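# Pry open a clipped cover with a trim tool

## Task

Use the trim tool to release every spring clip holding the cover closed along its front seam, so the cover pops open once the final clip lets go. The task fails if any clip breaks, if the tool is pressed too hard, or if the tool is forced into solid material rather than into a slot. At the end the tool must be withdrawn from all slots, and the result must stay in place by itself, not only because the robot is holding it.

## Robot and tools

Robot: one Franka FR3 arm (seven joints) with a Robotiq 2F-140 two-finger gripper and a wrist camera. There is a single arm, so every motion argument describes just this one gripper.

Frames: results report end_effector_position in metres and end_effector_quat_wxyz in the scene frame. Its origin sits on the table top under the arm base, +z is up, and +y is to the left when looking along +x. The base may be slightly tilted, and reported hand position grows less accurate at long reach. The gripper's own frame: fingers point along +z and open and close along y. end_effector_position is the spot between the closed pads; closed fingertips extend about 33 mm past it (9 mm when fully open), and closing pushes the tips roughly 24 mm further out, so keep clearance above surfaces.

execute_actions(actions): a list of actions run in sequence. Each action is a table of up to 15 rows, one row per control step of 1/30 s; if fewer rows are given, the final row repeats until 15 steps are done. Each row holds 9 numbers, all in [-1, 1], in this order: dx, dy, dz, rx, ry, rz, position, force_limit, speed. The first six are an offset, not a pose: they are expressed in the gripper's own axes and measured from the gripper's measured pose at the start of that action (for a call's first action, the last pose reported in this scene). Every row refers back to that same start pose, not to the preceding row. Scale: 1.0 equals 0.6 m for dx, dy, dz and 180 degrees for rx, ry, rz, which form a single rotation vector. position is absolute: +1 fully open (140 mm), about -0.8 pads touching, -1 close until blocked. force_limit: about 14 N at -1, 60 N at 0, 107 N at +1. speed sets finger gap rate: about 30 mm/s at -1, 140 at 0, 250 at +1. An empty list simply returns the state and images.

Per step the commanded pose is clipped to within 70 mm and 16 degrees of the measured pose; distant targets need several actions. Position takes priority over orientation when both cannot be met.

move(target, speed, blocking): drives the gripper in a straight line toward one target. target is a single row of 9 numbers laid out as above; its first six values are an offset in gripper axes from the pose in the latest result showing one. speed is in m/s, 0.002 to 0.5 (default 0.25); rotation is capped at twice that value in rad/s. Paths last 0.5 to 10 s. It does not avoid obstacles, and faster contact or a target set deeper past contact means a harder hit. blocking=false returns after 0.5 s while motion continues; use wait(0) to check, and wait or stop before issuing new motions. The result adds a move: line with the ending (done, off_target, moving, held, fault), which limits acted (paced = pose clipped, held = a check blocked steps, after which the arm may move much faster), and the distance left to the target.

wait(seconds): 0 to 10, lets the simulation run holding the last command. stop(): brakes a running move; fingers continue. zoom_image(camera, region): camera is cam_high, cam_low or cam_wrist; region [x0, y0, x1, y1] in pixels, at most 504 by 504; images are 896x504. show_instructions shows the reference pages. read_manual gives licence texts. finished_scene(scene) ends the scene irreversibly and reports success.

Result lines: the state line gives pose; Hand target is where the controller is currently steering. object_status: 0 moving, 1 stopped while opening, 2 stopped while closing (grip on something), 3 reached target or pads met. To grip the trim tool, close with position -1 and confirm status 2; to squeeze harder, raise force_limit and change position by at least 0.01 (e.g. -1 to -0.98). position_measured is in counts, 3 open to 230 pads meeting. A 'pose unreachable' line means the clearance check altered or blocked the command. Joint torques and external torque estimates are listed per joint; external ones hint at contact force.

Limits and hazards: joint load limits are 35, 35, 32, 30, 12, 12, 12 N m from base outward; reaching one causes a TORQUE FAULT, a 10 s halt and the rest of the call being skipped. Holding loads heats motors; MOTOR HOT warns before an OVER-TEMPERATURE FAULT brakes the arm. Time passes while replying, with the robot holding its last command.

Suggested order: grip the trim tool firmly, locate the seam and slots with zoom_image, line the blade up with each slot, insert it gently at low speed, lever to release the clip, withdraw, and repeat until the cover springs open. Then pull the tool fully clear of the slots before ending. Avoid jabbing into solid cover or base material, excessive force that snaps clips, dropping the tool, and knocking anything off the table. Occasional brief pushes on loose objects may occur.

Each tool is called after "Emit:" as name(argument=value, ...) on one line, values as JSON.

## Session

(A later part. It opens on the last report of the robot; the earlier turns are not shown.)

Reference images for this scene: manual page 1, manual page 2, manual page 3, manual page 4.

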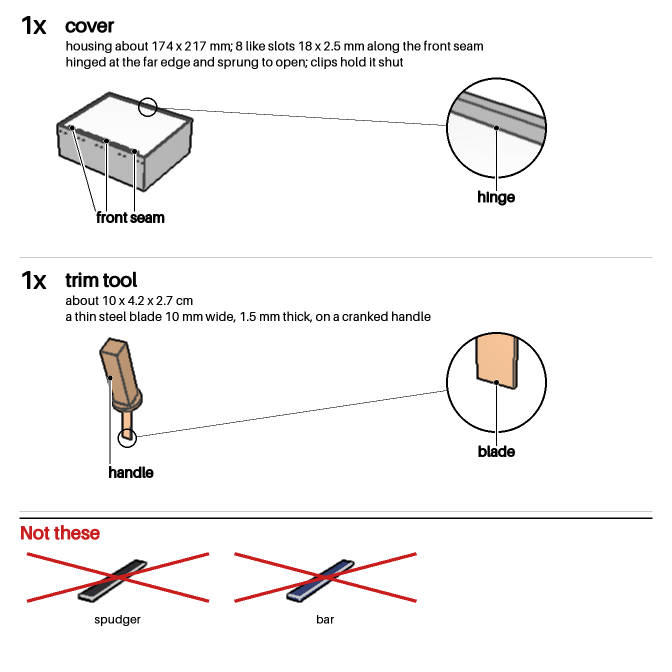

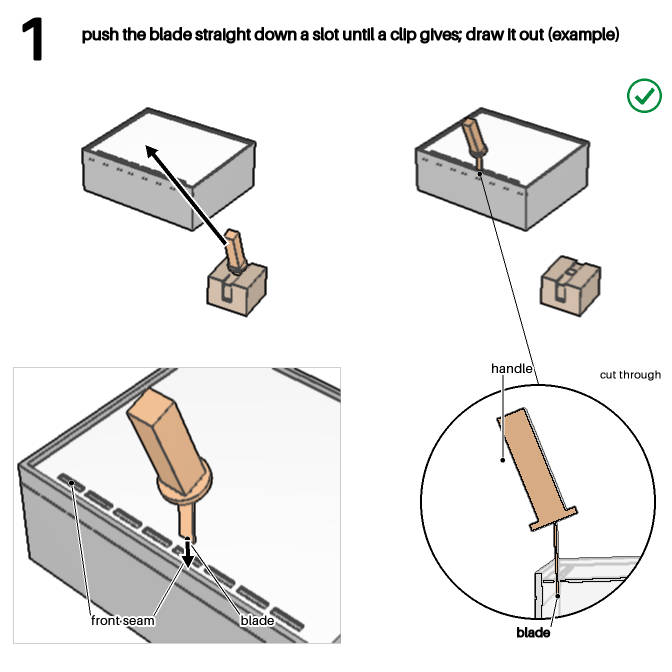

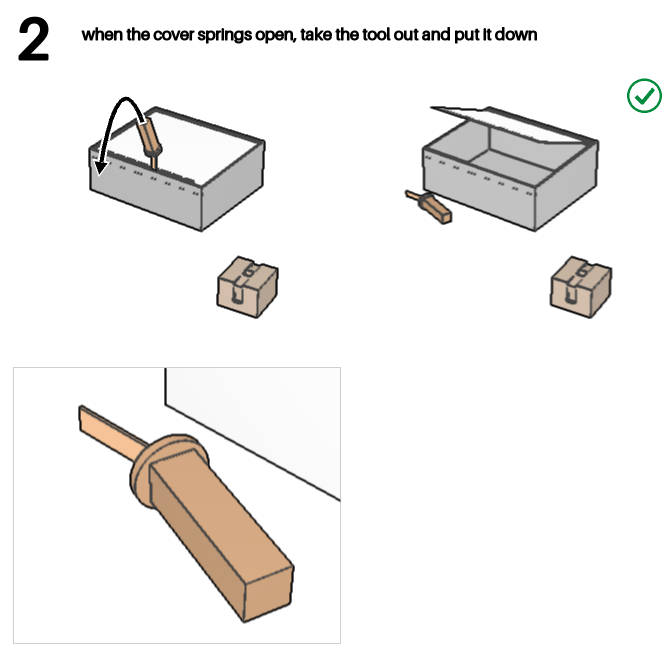

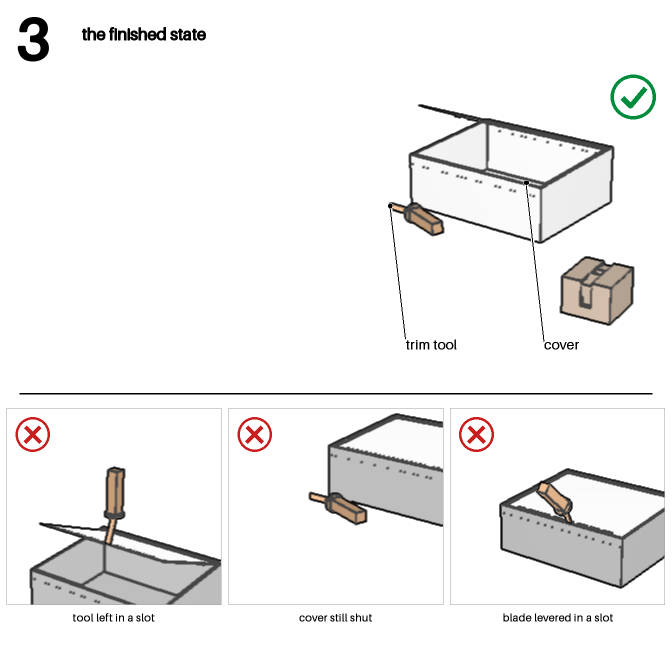

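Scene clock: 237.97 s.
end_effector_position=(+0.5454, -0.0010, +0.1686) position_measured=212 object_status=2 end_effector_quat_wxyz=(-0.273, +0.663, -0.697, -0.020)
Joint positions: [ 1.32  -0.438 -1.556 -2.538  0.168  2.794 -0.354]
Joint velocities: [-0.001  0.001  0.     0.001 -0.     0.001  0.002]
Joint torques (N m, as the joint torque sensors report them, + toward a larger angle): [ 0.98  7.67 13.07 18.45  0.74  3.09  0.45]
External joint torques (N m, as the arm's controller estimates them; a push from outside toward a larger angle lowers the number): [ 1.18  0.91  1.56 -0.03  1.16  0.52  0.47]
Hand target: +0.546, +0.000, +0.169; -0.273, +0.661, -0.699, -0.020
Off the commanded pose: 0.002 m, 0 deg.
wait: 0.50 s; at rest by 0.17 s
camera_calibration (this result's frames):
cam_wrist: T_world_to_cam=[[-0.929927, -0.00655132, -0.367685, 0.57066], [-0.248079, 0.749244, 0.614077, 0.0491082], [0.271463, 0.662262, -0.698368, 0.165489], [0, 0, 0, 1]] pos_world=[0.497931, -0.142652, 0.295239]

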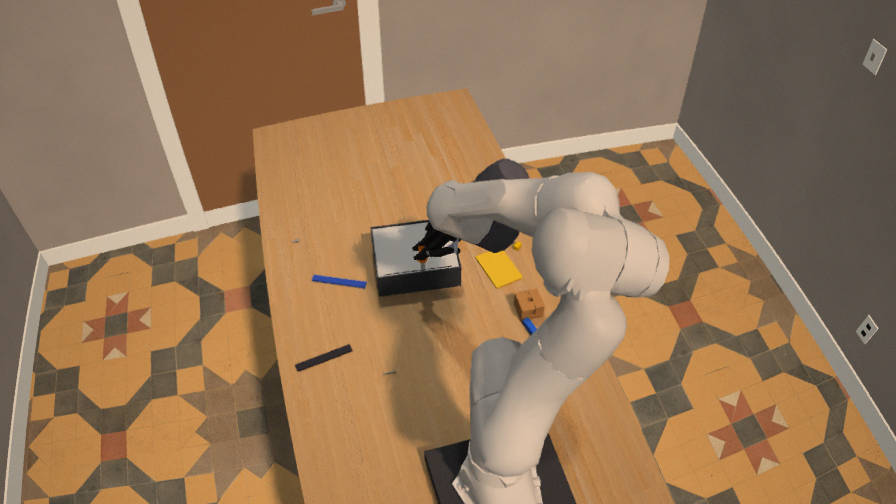

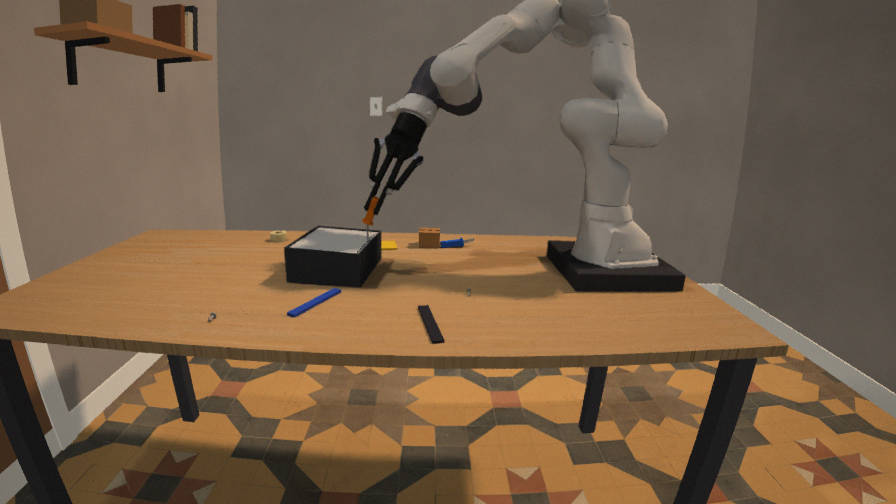

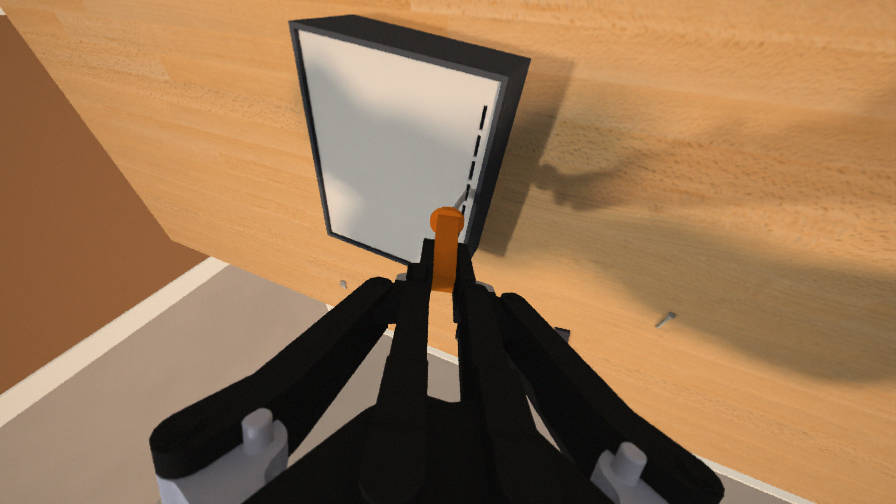

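Emit:
execute_actions(actions=[[[0.0010,0.0002,0.0027,0.0006,0,-0.0003,-1,0.8,-0.6]],[[0.0010,0.0001,0.0027,0.0008,0,-0.0004,-1,0.8,-0.6]]])

Emit:
zoom_image(camera="cam_wrist", region=[446, 174, 486, 214])

Scene clock: 241.00 s.
end_effector_position=(+0.5454, -0.0008, +0.1658) position_measured=212 object_status=2 end_effector_quat_wxyz=(-0.272, +0.663, -0.697, -0.020)
Joint positions: [ 1.336 -0.438 -1.571 -2.538  0.168  2.801 -0.353]
Joint velocities: [ 0.     0.001 -0.    -0.    -0.001  0.003 -0.001]
Joint torques (N m, as the joint torque sensors report them, + toward a larger angle): [ 0.83  5.19 10.41 18.18 -0.47  3.08 -0.07]
External joint torques (N m, as the arm's controller estimates them; a push from outside toward a larger angle lowers the number): [ 0.97 -1.92 -1.15 -0.17 -0.03  0.52 -0.04]
External joint torques at the end of the 1st action: [ 1.12 -1.69 -1.26  0.25 -0.11  0.56 -0.04]
Hand target: +0.546, -0.001, +0.166; -0.273, +0.663, -0.697, -0.019
Off the commanded pose: 0.001 m, 0 deg.
camera_calibration (this result's frames):
cam_wrist: T_world_to_cam=[[-0.930569, -0.0048102, -0.366085, 0.569775], [-0.24551, 0.749973, 0.61422, 0.0493117], [0.271599, 0.661451, -0.699082, 0.163432], [0, 0, 0, 1]] pos_world=[0.497934, -0.142344, 0.29255]

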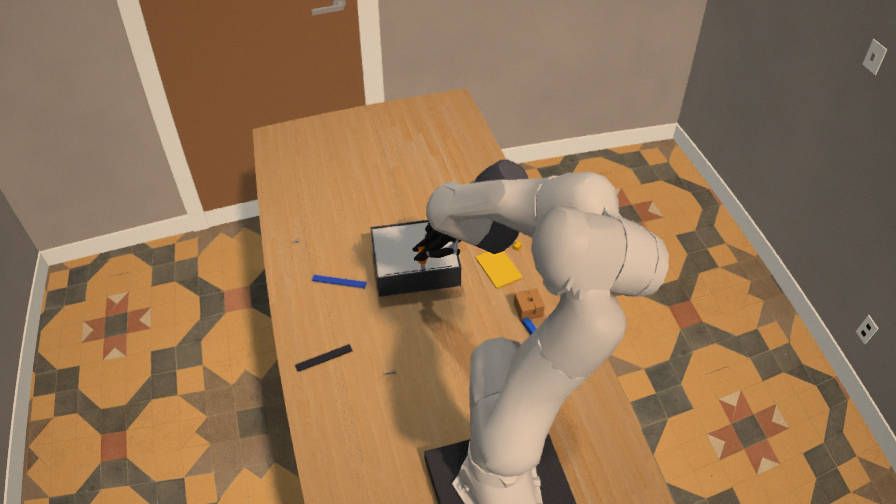

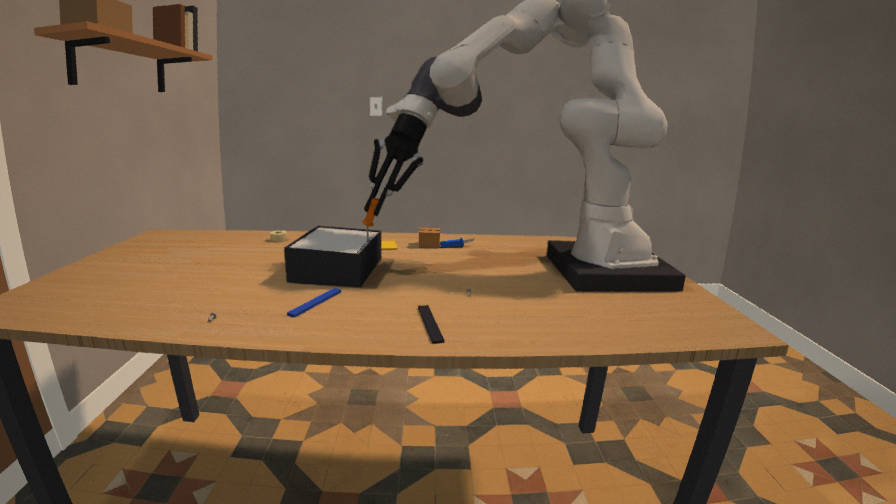

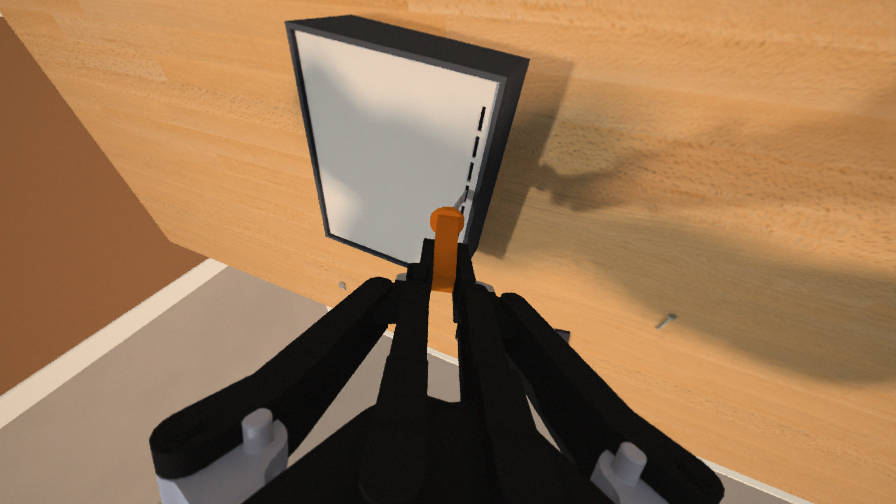

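Region (446, 174, 486, 214) of cam_wrist's 896x504 image, scaled by 12.600, with more detail than that image has.

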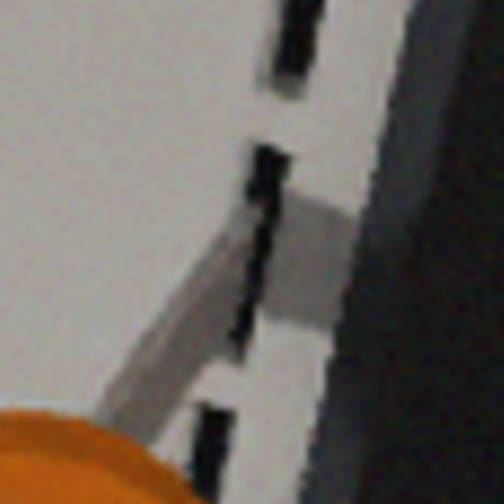

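Emit:
execute_actions(actions=[[[0.0011,0,0.0027,0.0008,0,-0.0004,-1,0.8,-0.6]],[[0.0011,0,0.0027,0.0008,0,-0.0004,-1,0.8,-0.6]]])

Scene clock: 243.10 s.
end_effector_position=(+0.5457, -0.0009, +0.1630) position_measured=212 object_status=2 end_effector_quat_wxyz=(-0.272, +0.662, -0.698, -0.020)
Joint positions: [ 1.351 -0.438 -1.587 -2.539  0.168  2.808 -0.353]
Joint velocities: [ 0.001  0.001 -0.     0.    -0.001  0.002  0.001]
Joint torques (N m, as the joint torque sensors report them, + toward a larger angle): [ 0.82  5.83 10.15 18.42 -0.54  3.09 -0.08]
External joint torques (N m, as the arm's controller estimates them; a push from outside toward a larger angle lowers the number): [ 1.05 -1.67 -1.32  0.21 -0.1   0.54 -0.05]
External joint torques at the end of the 1st action: [ 1.22 -1.95 -1.22  0.   -0.11  0.46 -0.02]
Hand target: +0.546, -0.001, +0.163; -0.273, +0.662, -0.697, -0.019
Off the commanded pose: 0.001 m, 0 deg.
camera_calibration (this result's frames):
cam_wrist: T_world_to_cam=[[-0.930952, -0.00332007, -0.365127, 0.569015], [-0.243429, 0.750966, 0.613834, 0.0500665], [0.27216, 0.660333, -0.699921, 0.161259], [0, 0, 0, 1]] pos_world=[0.498025, -0.142194, 0.289899]

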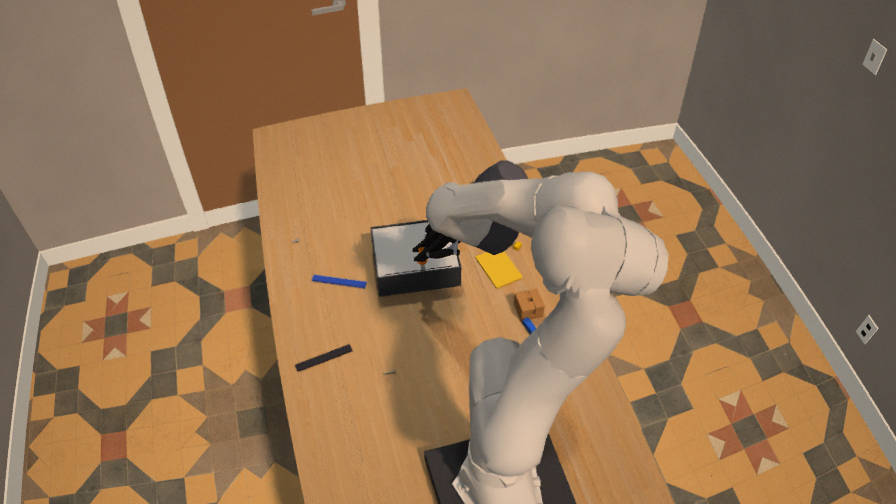

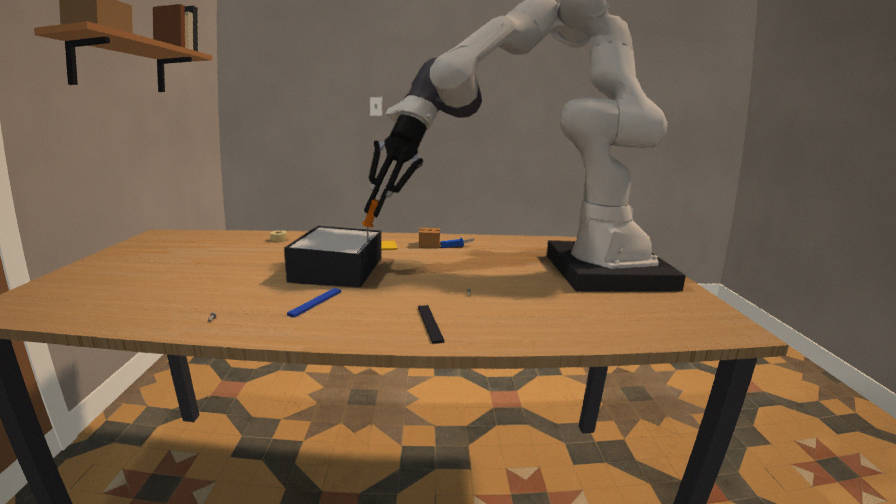

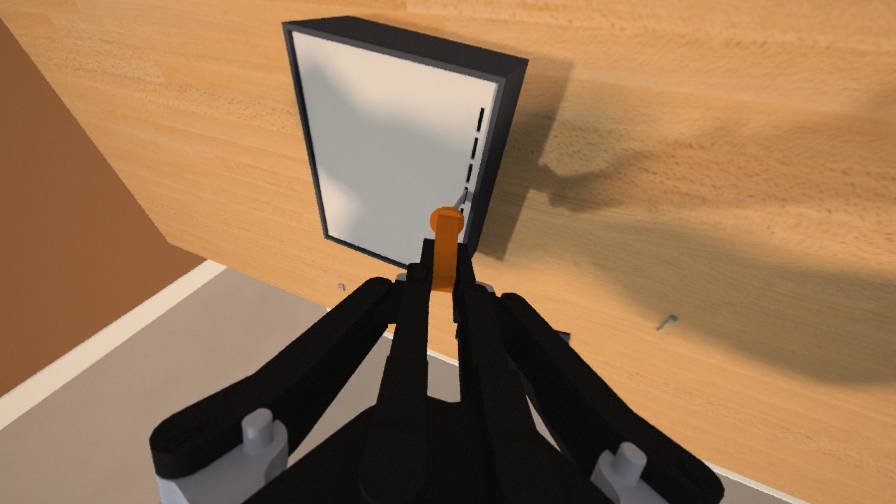

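Emit:
execute_actions(actions=[[[0.0011,0.0001,0.0027,0.0008,0,-0.0004,-1,0.8,-0.6]],[[0.0011,0.0001,0.0027,0.0008,0,-0.0004,-1,0.8,-0.6]],[[0.0011,0.0001,0.0027,0.0008,0,-0.0004,-1,0.8,-0.6]]])

Scene clock: 246.07 s.
end_effector_position=(+0.5459, -0.0011, +0.1587) position_measured=212 object_status=2 end_effector_quat_wxyz=(-0.271, +0.661, -0.699, -0.019)
Joint positions: [ 1.374 -0.438 -1.61  -2.54   0.168  2.819 -0.353]
Joint velocities: [ 0.    -0.     0.001 -0.001  0.001  0.    -0.001]
Joint torques (N m, as the joint torque sensors report them, + toward a larger angle): [ 0.81  6.19 10.16 18.19 -0.54  2.95 -0.08]
External joint torques (N m, as the arm's controller estimates them; a push from outside toward a larger angle lowers the number): [ 0.95 -1.91 -1.41  0.14 -0.07  0.4  -0.05]
External joint torques at the end of the 1st action: [ 1.36 -1.77 -1.47  0.32 -0.06  0.52 -0.07]
External joint torques at the end of the 2nd action: [ 1.33 -1.87 -1.24  0.21 -0.08  0.43 -0.04]
Hand target: +0.546, -0.001, +0.159; -0.272, +0.662, -0.699, -0.018
Off the commanded pose: 0.001 m, 0 deg.
camera_calibration (this result's frames):
cam_wrist: T_world_to_cam=[[-0.931474, -0.00099215, -0.363807, 0.567804], [-0.240233, 0.752653, 0.613027, 0.0512467], [0.273212, 0.658417, -0.701315, 0.158009], [0, 0, 0, 1]] pos_world=[0.498036, -0.142043, 0.285969]

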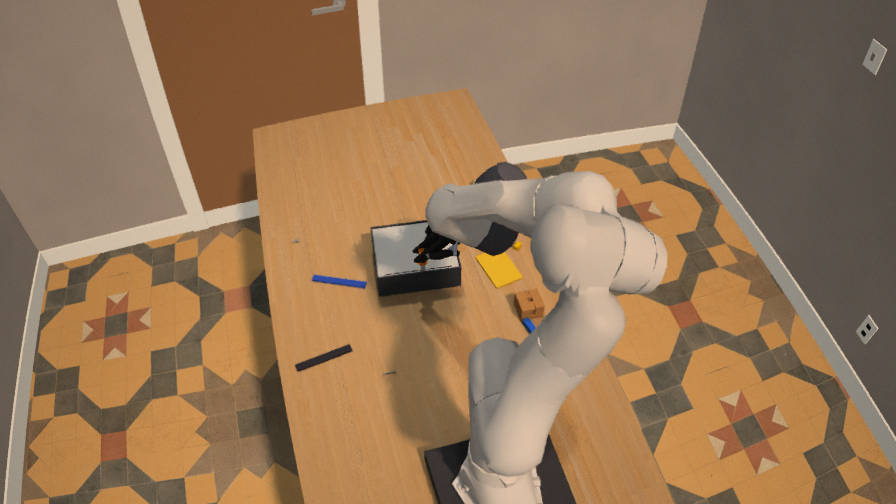

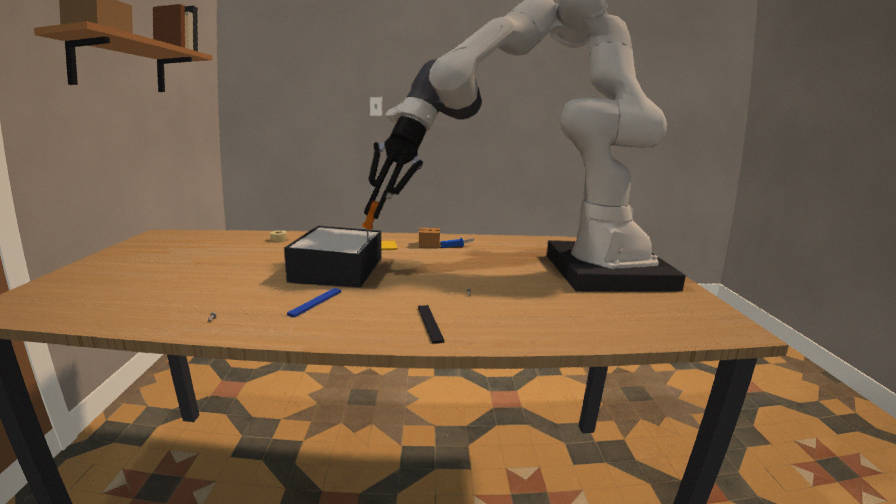

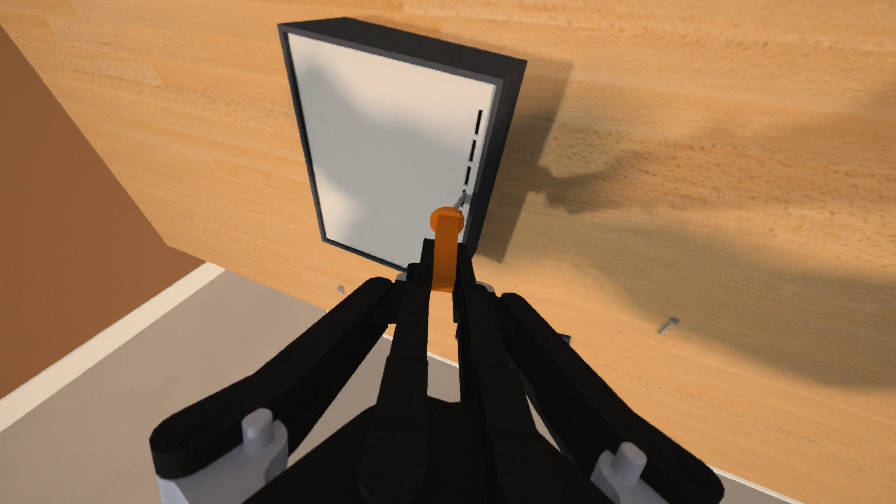

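Emit:
execute_actions(actions=[[[0.0011,0.0002,0.0027,0.0007,0,-0.0004,-1,0.8,-0.6]],[[0.0011,0.0002,0.0027,0.0007,0,-0.0004,-1,0.8,-0.6]],[[0.0008,0.0002,0.002,0.0005,0,-0.0003,-1,0.8,-0.6]]])

Scene clock: 249.50 s.
end_effector_position=(+0.5459, -0.0011, +0.1549) position_measured=212 object_status=2 end_effector_quat_wxyz=(-0.269, +0.661, -0.700, -0.019)
Joint positions: [ 1.395 -0.438 -1.63  -2.54   0.168  2.827 -0.353]
Joint velocities: [ 0.     0.    -0.001 -0.    -0.001  0.001  0.002]
Joint torques (N m, as the joint torque sensors report them, + toward a larger angle): [ 1.07  7.02 10.12 18.12 -0.5   3.03 -0.01]
External joint torques (N m, as the arm's controller estimates them; a push from outside toward a larger angle lowers the number): [ 1.31 -1.57 -1.36  0.13 -0.03  0.47  0.02]
External joint torques at the end of the 1st action: [ 1.3  -1.86 -1.3   0.32 -0.09  0.36 -0.02]
External joint torques at the end of the 2nd action: [ 1.47 -2.03 -1.42  0.19 -0.12  0.48 -0.05]
Hand target: +0.546, -0.001, +0.155; -0.270, +0.661, -0.700, -0.018
Off the commanded pose: 0.001 m, 0 deg.
camera_calibration (this result's frames):
cam_wrist: T_world_to_cam=[[-0.932355, 0.000441199, -0.361544, 0.566486], [-0.237276, 0.753766, 0.61281, 0.0519779], [0.27279, 0.657142, -0.702673, 0.155796], [0, 0, 0, 1]] pos_world=[0.497999, -0.141809, 0.28243]

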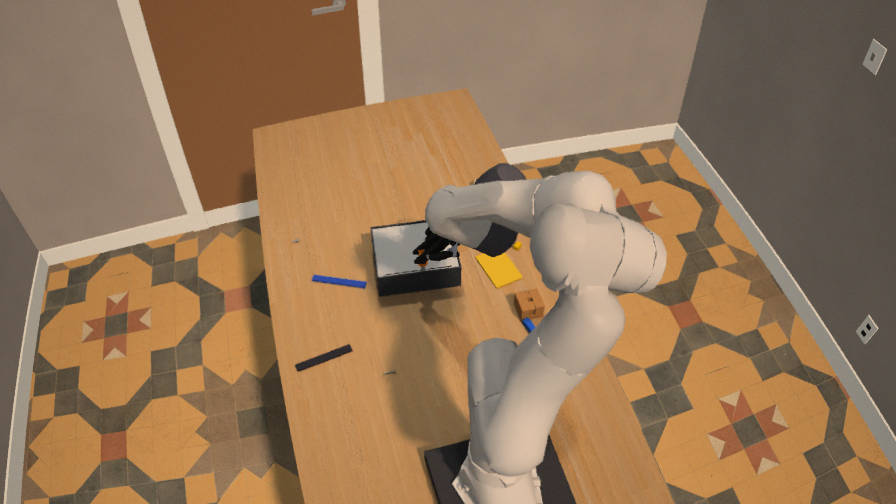

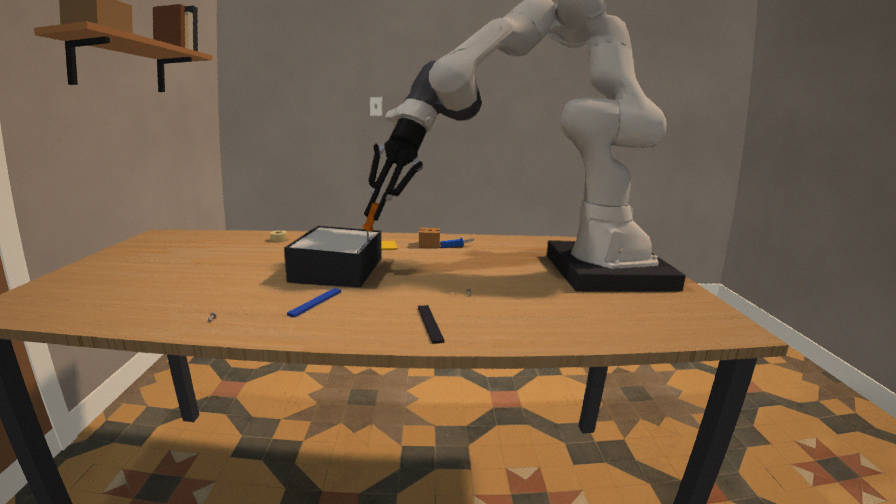

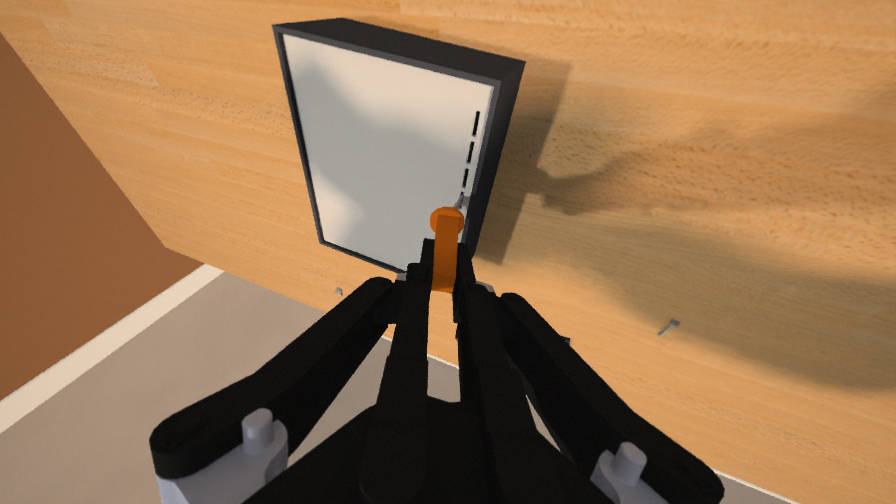

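Emit:
move(target=[-0.0107,-0.007,-0.0215,0,0,0,-1,0.8,-0.6], speed=0.02)

Emit:
move(target=[-0.034,0,0.0165,0.0008,-0.0015,0.002,-1,0.8,-0.6], speed=0.03)

Emit:
wait(seconds=0.5)

Emit:
zoom_image(camera="cam_wrist", region=[446, 174, 486, 214])

Scene clock: 253.27 s.
end_effector_position=(+0.5456, -0.0006, +0.1691) position_measured=212 object_status=2 end_effector_quat_wxyz=(-0.271, +0.663, -0.697, -0.017)
Joint positions: [ 1.318 -0.43  -1.548 -2.539  0.168  2.797 -0.347]
Joint velocities: [-0.01   0.002  0.012 -0.001  0.001 -0.013  0.005]
Joint torques (N m, as the joint torque sensors report them, + toward a larger angle): [-1.43  7.87 13.34 19.76  0.54  1.84  0.41]
External joint torques (N m, as the arm's controller estimates them; a push from outside toward a larger angle lowers the number): [-1.38  1.45  1.98  1.35  0.95 -0.72  0.44]
Hand target: +0.545, -0.000, +0.169; -0.269, +0.661, -0.700, -0.020
Off the commanded pose: 0.001 m, 1 deg.
move: done
camera_calibration (this result's frames):
cam_wrist: T_world_to_cam=[[-0.930157, -0.00672154, -0.367101, 0.571085], [-0.245923, 0.753828, 0.609315, 0.0481556], [0.272636, 0.657037, -0.702831, 0.165607], [0, 0, 0, 1]] pos_world=[0.497891, -0.141273, 0.296698]

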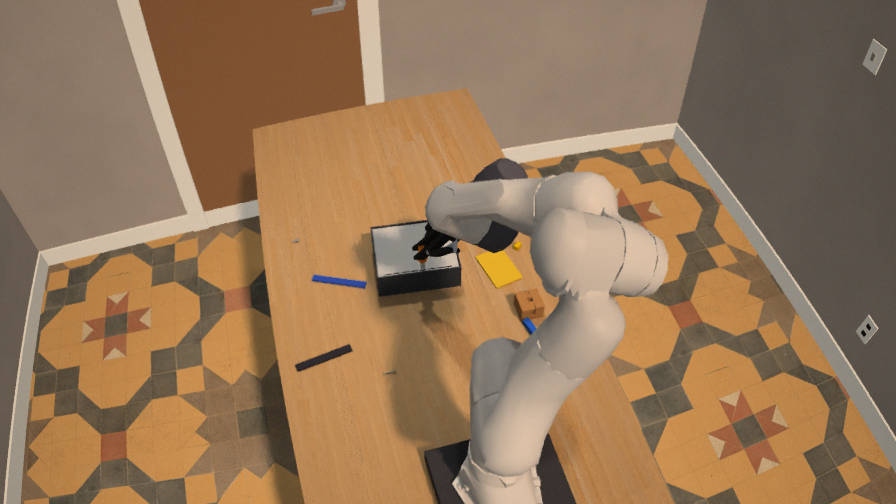

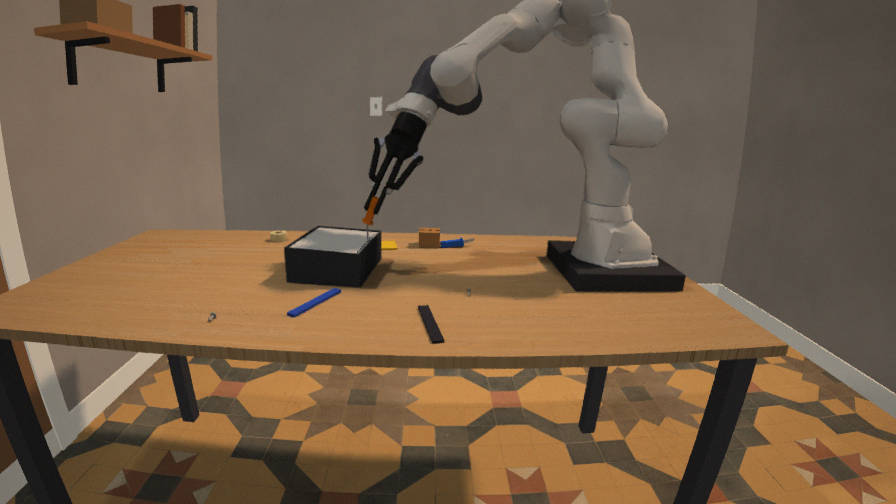

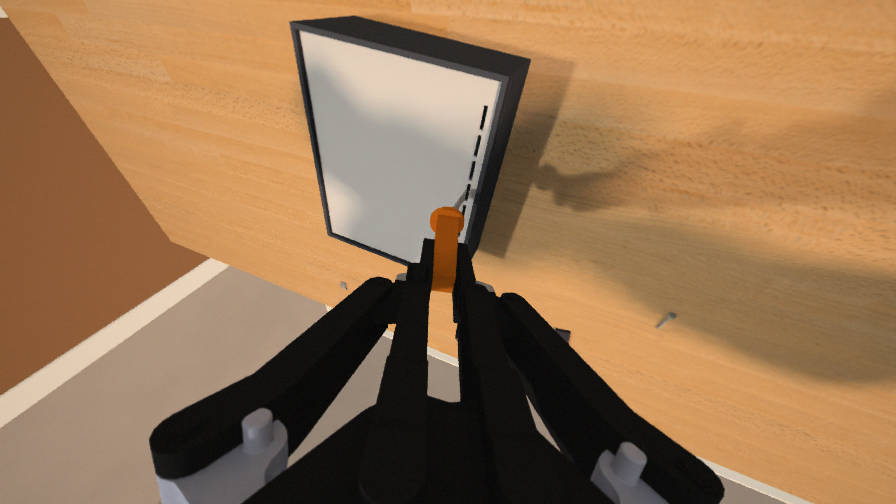

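Scene clock: 254.30 s.
end_effector_position=(+0.5475, +0.0206, +0.1684) position_measured=212 object_status=2 end_effector_quat_wxyz=(-0.272, +0.665, -0.695, -0.019)
Joint positions: [ 1.361 -0.421 -1.546 -2.548  0.189  2.823 -0.329]
Joint velocities: [ 0.003  0.003  0.    -0.001  0.008  0.011  0.01 ]
Joint torques (N m, as the joint torque sensors report them, + toward a larger angle): [ 0.09  6.86 12.38 18.59  0.76  3.06  0.39]
External joint torques (N m, as the arm's controller estimates them; a push from outside toward a larger angle lowers the number): [0.33 0.71 1.4  0.06 1.22 0.47 0.42]
Hand target: +0.548, +0.021, +0.169; -0.273, +0.661, -0.699, -0.019
Off the commanded pose: 0.002 m, 1 deg.
move: done
camera_calibration (this result's frames):
cam_wrist: T_world_to_cam=[[-0.92965, -0.0104001, -0.368297, 0.572733], [-0.250749, 0.750256, 0.611752, 0.0353819], [0.269954, 0.661066, -0.700083, 0.15162], [0, 0, 0, 1]] pos_world=[0.500383, -0.120819, 0.295437]

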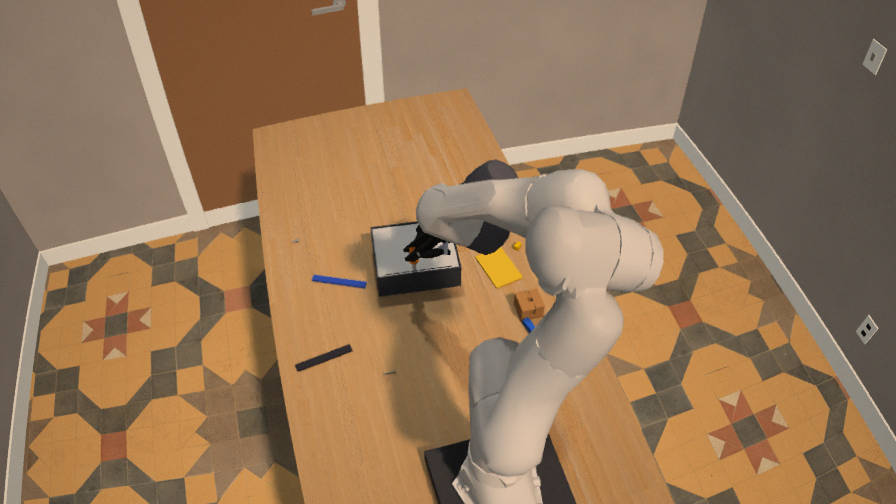

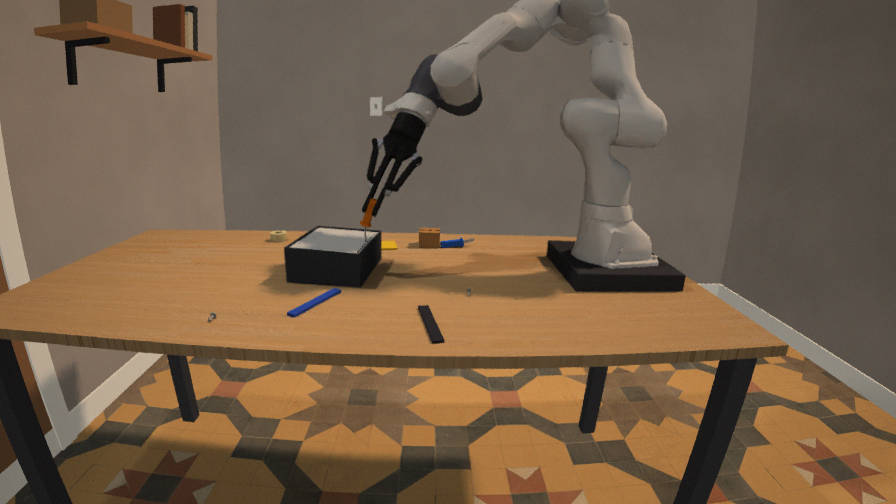

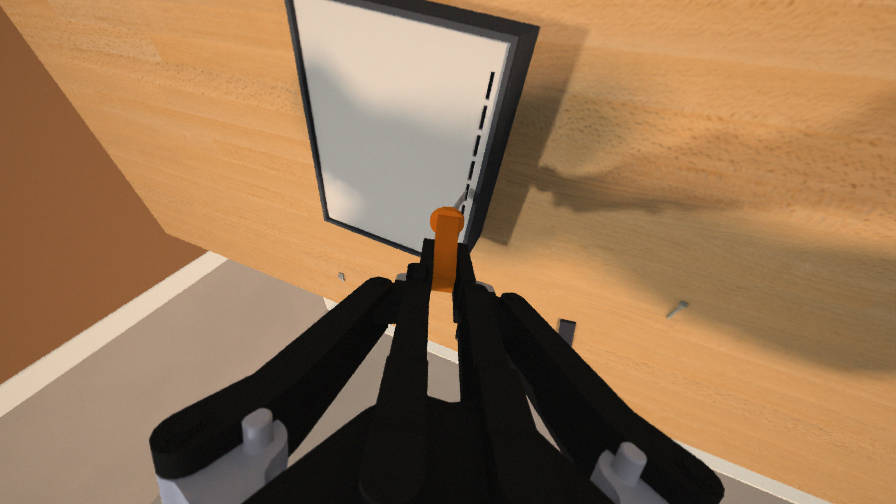

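Scene clock: 254.80 s.
end_effector_position=(+0.5479, +0.0204, +0.1686) position_measured=212 object_status=2 end_effector_quat_wxyz=(-0.273, +0.663, -0.697, -0.019)
Joint positions: [ 1.361 -0.421 -1.546 -2.548  0.19   2.825 -0.327]
Joint velocities: [ 0.001 -0.001 -0.    -0.001  0.     0.001  0.003]
Joint torques (N m, as the joint torque sensors report them, + toward a larger angle): [ 1.03  7.32 12.47 18.72  0.72  3.07  0.39]
External joint torques (N m, as the arm's controller estimates them; a push from outside toward a larger angle lowers the number): [1.23 1.16 1.48 0.27 1.18 0.49 0.42]
Hand target: +0.548, +0.021, +0.169; -0.273, +0.661, -0.699, -0.019
Off the commanded pose: 0.002 m, 0 deg.
wait: 0.50 s; at rest by 0.17 s
camera_calibration (this result's frames):
cam_wrist: T_world_to_cam=[[-0.929663, -0.00665701, -0.36835, 0.573116], [-0.248046, 0.75057, 0.612468, 0.0338985], [0.272396, 0.660757, -0.699429, 0.150338], [0, 0, 0, 1]] pos_world=[0.500261, -0.120965, 0.295497]

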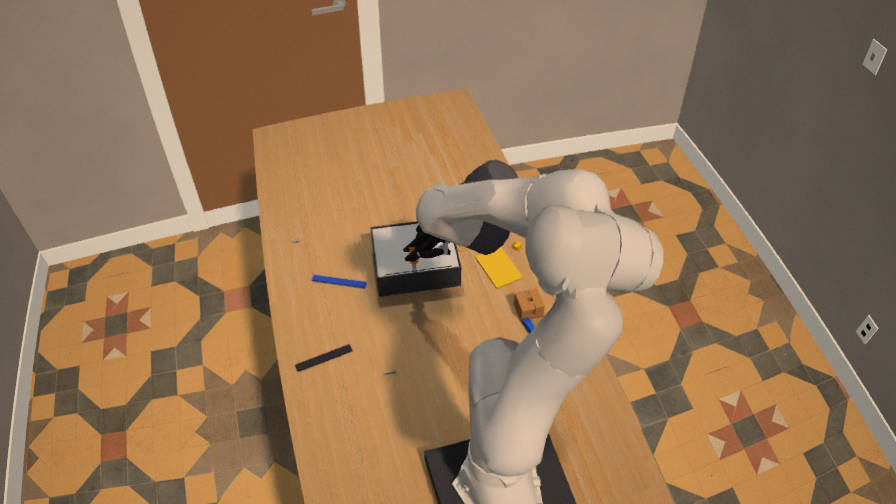

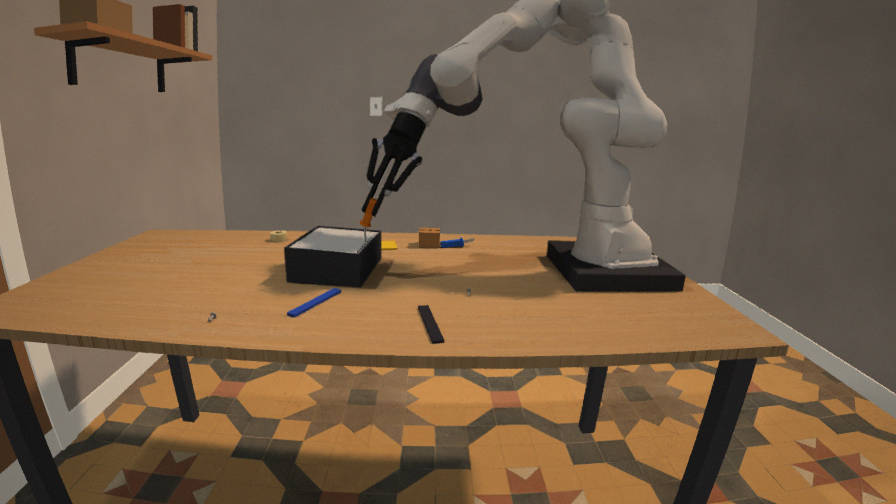

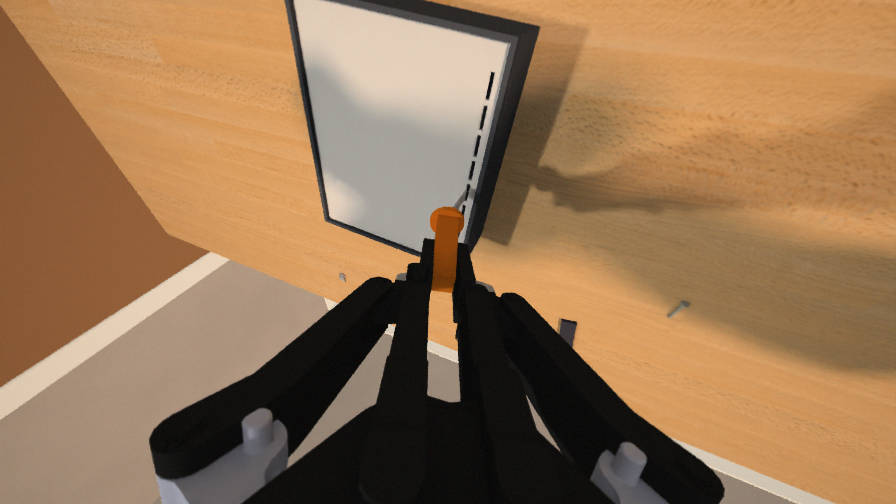

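Region (446, 174, 486, 214) of cam_wrist's 896x504 image, scaled by 12.600, with more detail than that image has.

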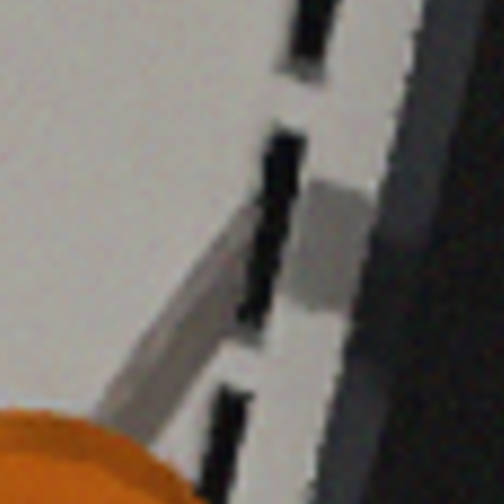

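Identical to slot 4.

Emit:
execute_actions(actions=[[[0.0010,0.0002,0.0027,0.0006,0,-0.0003,-1,0.8,-0.6]],[[0.0010,0.0001,0.0027,0.0008,0,-0.0004,-1,0.8,-0.6]]])

Emit:
zoom_image(camera="cam_wrist", region=[446, 174, 486, 214])

Scene clock: 257.97 s.
end_effector_position=(+0.5479, +0.0206, +0.1657) position_measured=212 object_status=2 end_effector_quat_wxyz=(-0.272, +0.663, -0.698, -0.019)
Joint positions: [ 1.378 -0.421 -1.562 -2.548  0.19   2.831 -0.326]
Joint velocities: [ 0.001  0.002 -0.002  0.     0.001  0.002  0.003]
Joint torques (N m, as the joint torque sensors report them, + toward a larger angle): [ 1.11  4.96  9.74 18.52 -0.52  3.05 -0.04]
External joint torques (N m, as the arm's controller estimates them; a push from outside toward a larger angle lowers the number): [ 1.34 -1.66 -1.25  0.1  -0.05  0.46 -0.01]
External joint torques at the end of the 1st action: [ 1.22 -1.75 -1.36  0.28 -0.08  0.51 -0.02]
Hand target: +0.548, +0.021, +0.166; -0.273, +0.663, -0.697, -0.018
Off the commanded pose: 0.000 m, 0 deg.
camera_calibration (this result's frames):
cam_wrist: T_world_to_cam=[[-0.930315, -0.00504833, -0.366727, 0.572159], [-0.245526, 0.751367, 0.612507, 0.0341468], [0.272454, 0.659865, -0.700247, 0.148284], [0, 0, 0, 1]] pos_world=[0.500272, -0.120616, 0.292747]

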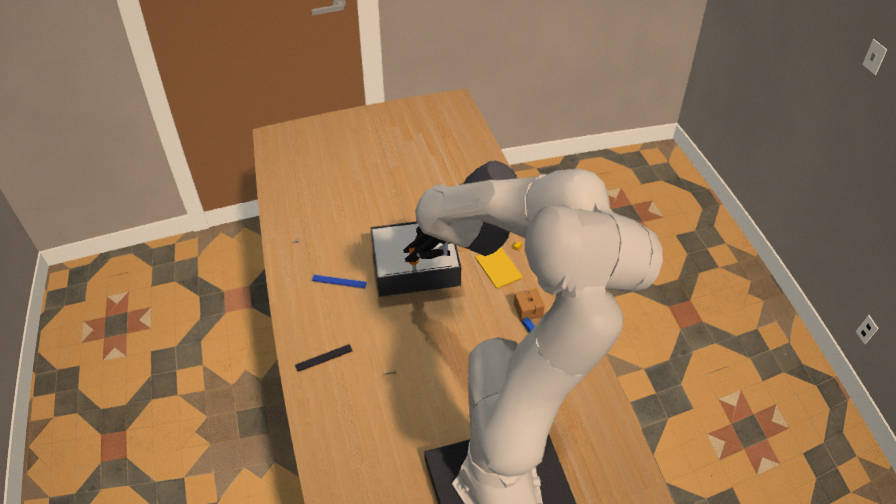

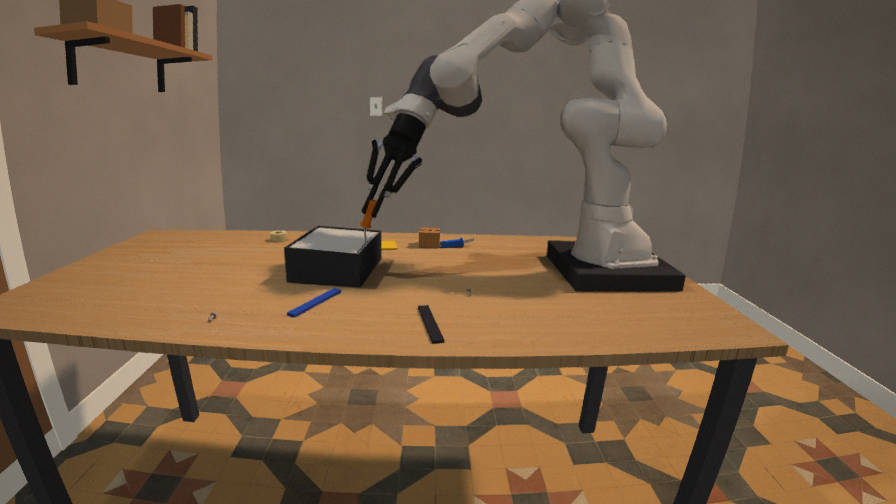

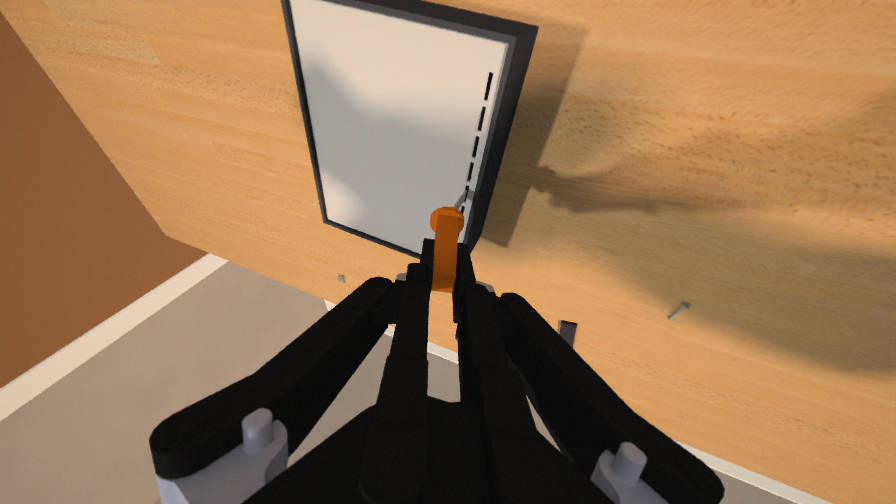

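Region (446, 174, 486, 214) of cam_wrist's 896x504 image, scaled by 12.600, with more detail than that image has.

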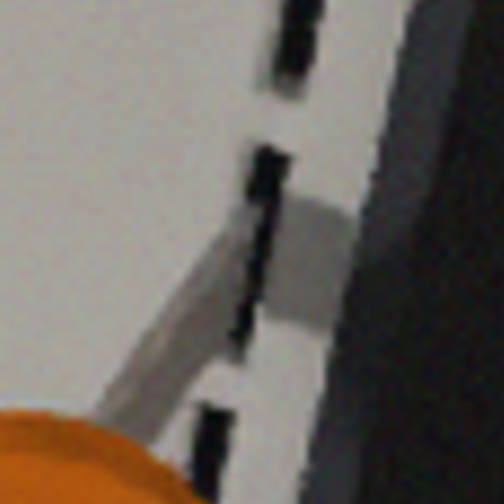

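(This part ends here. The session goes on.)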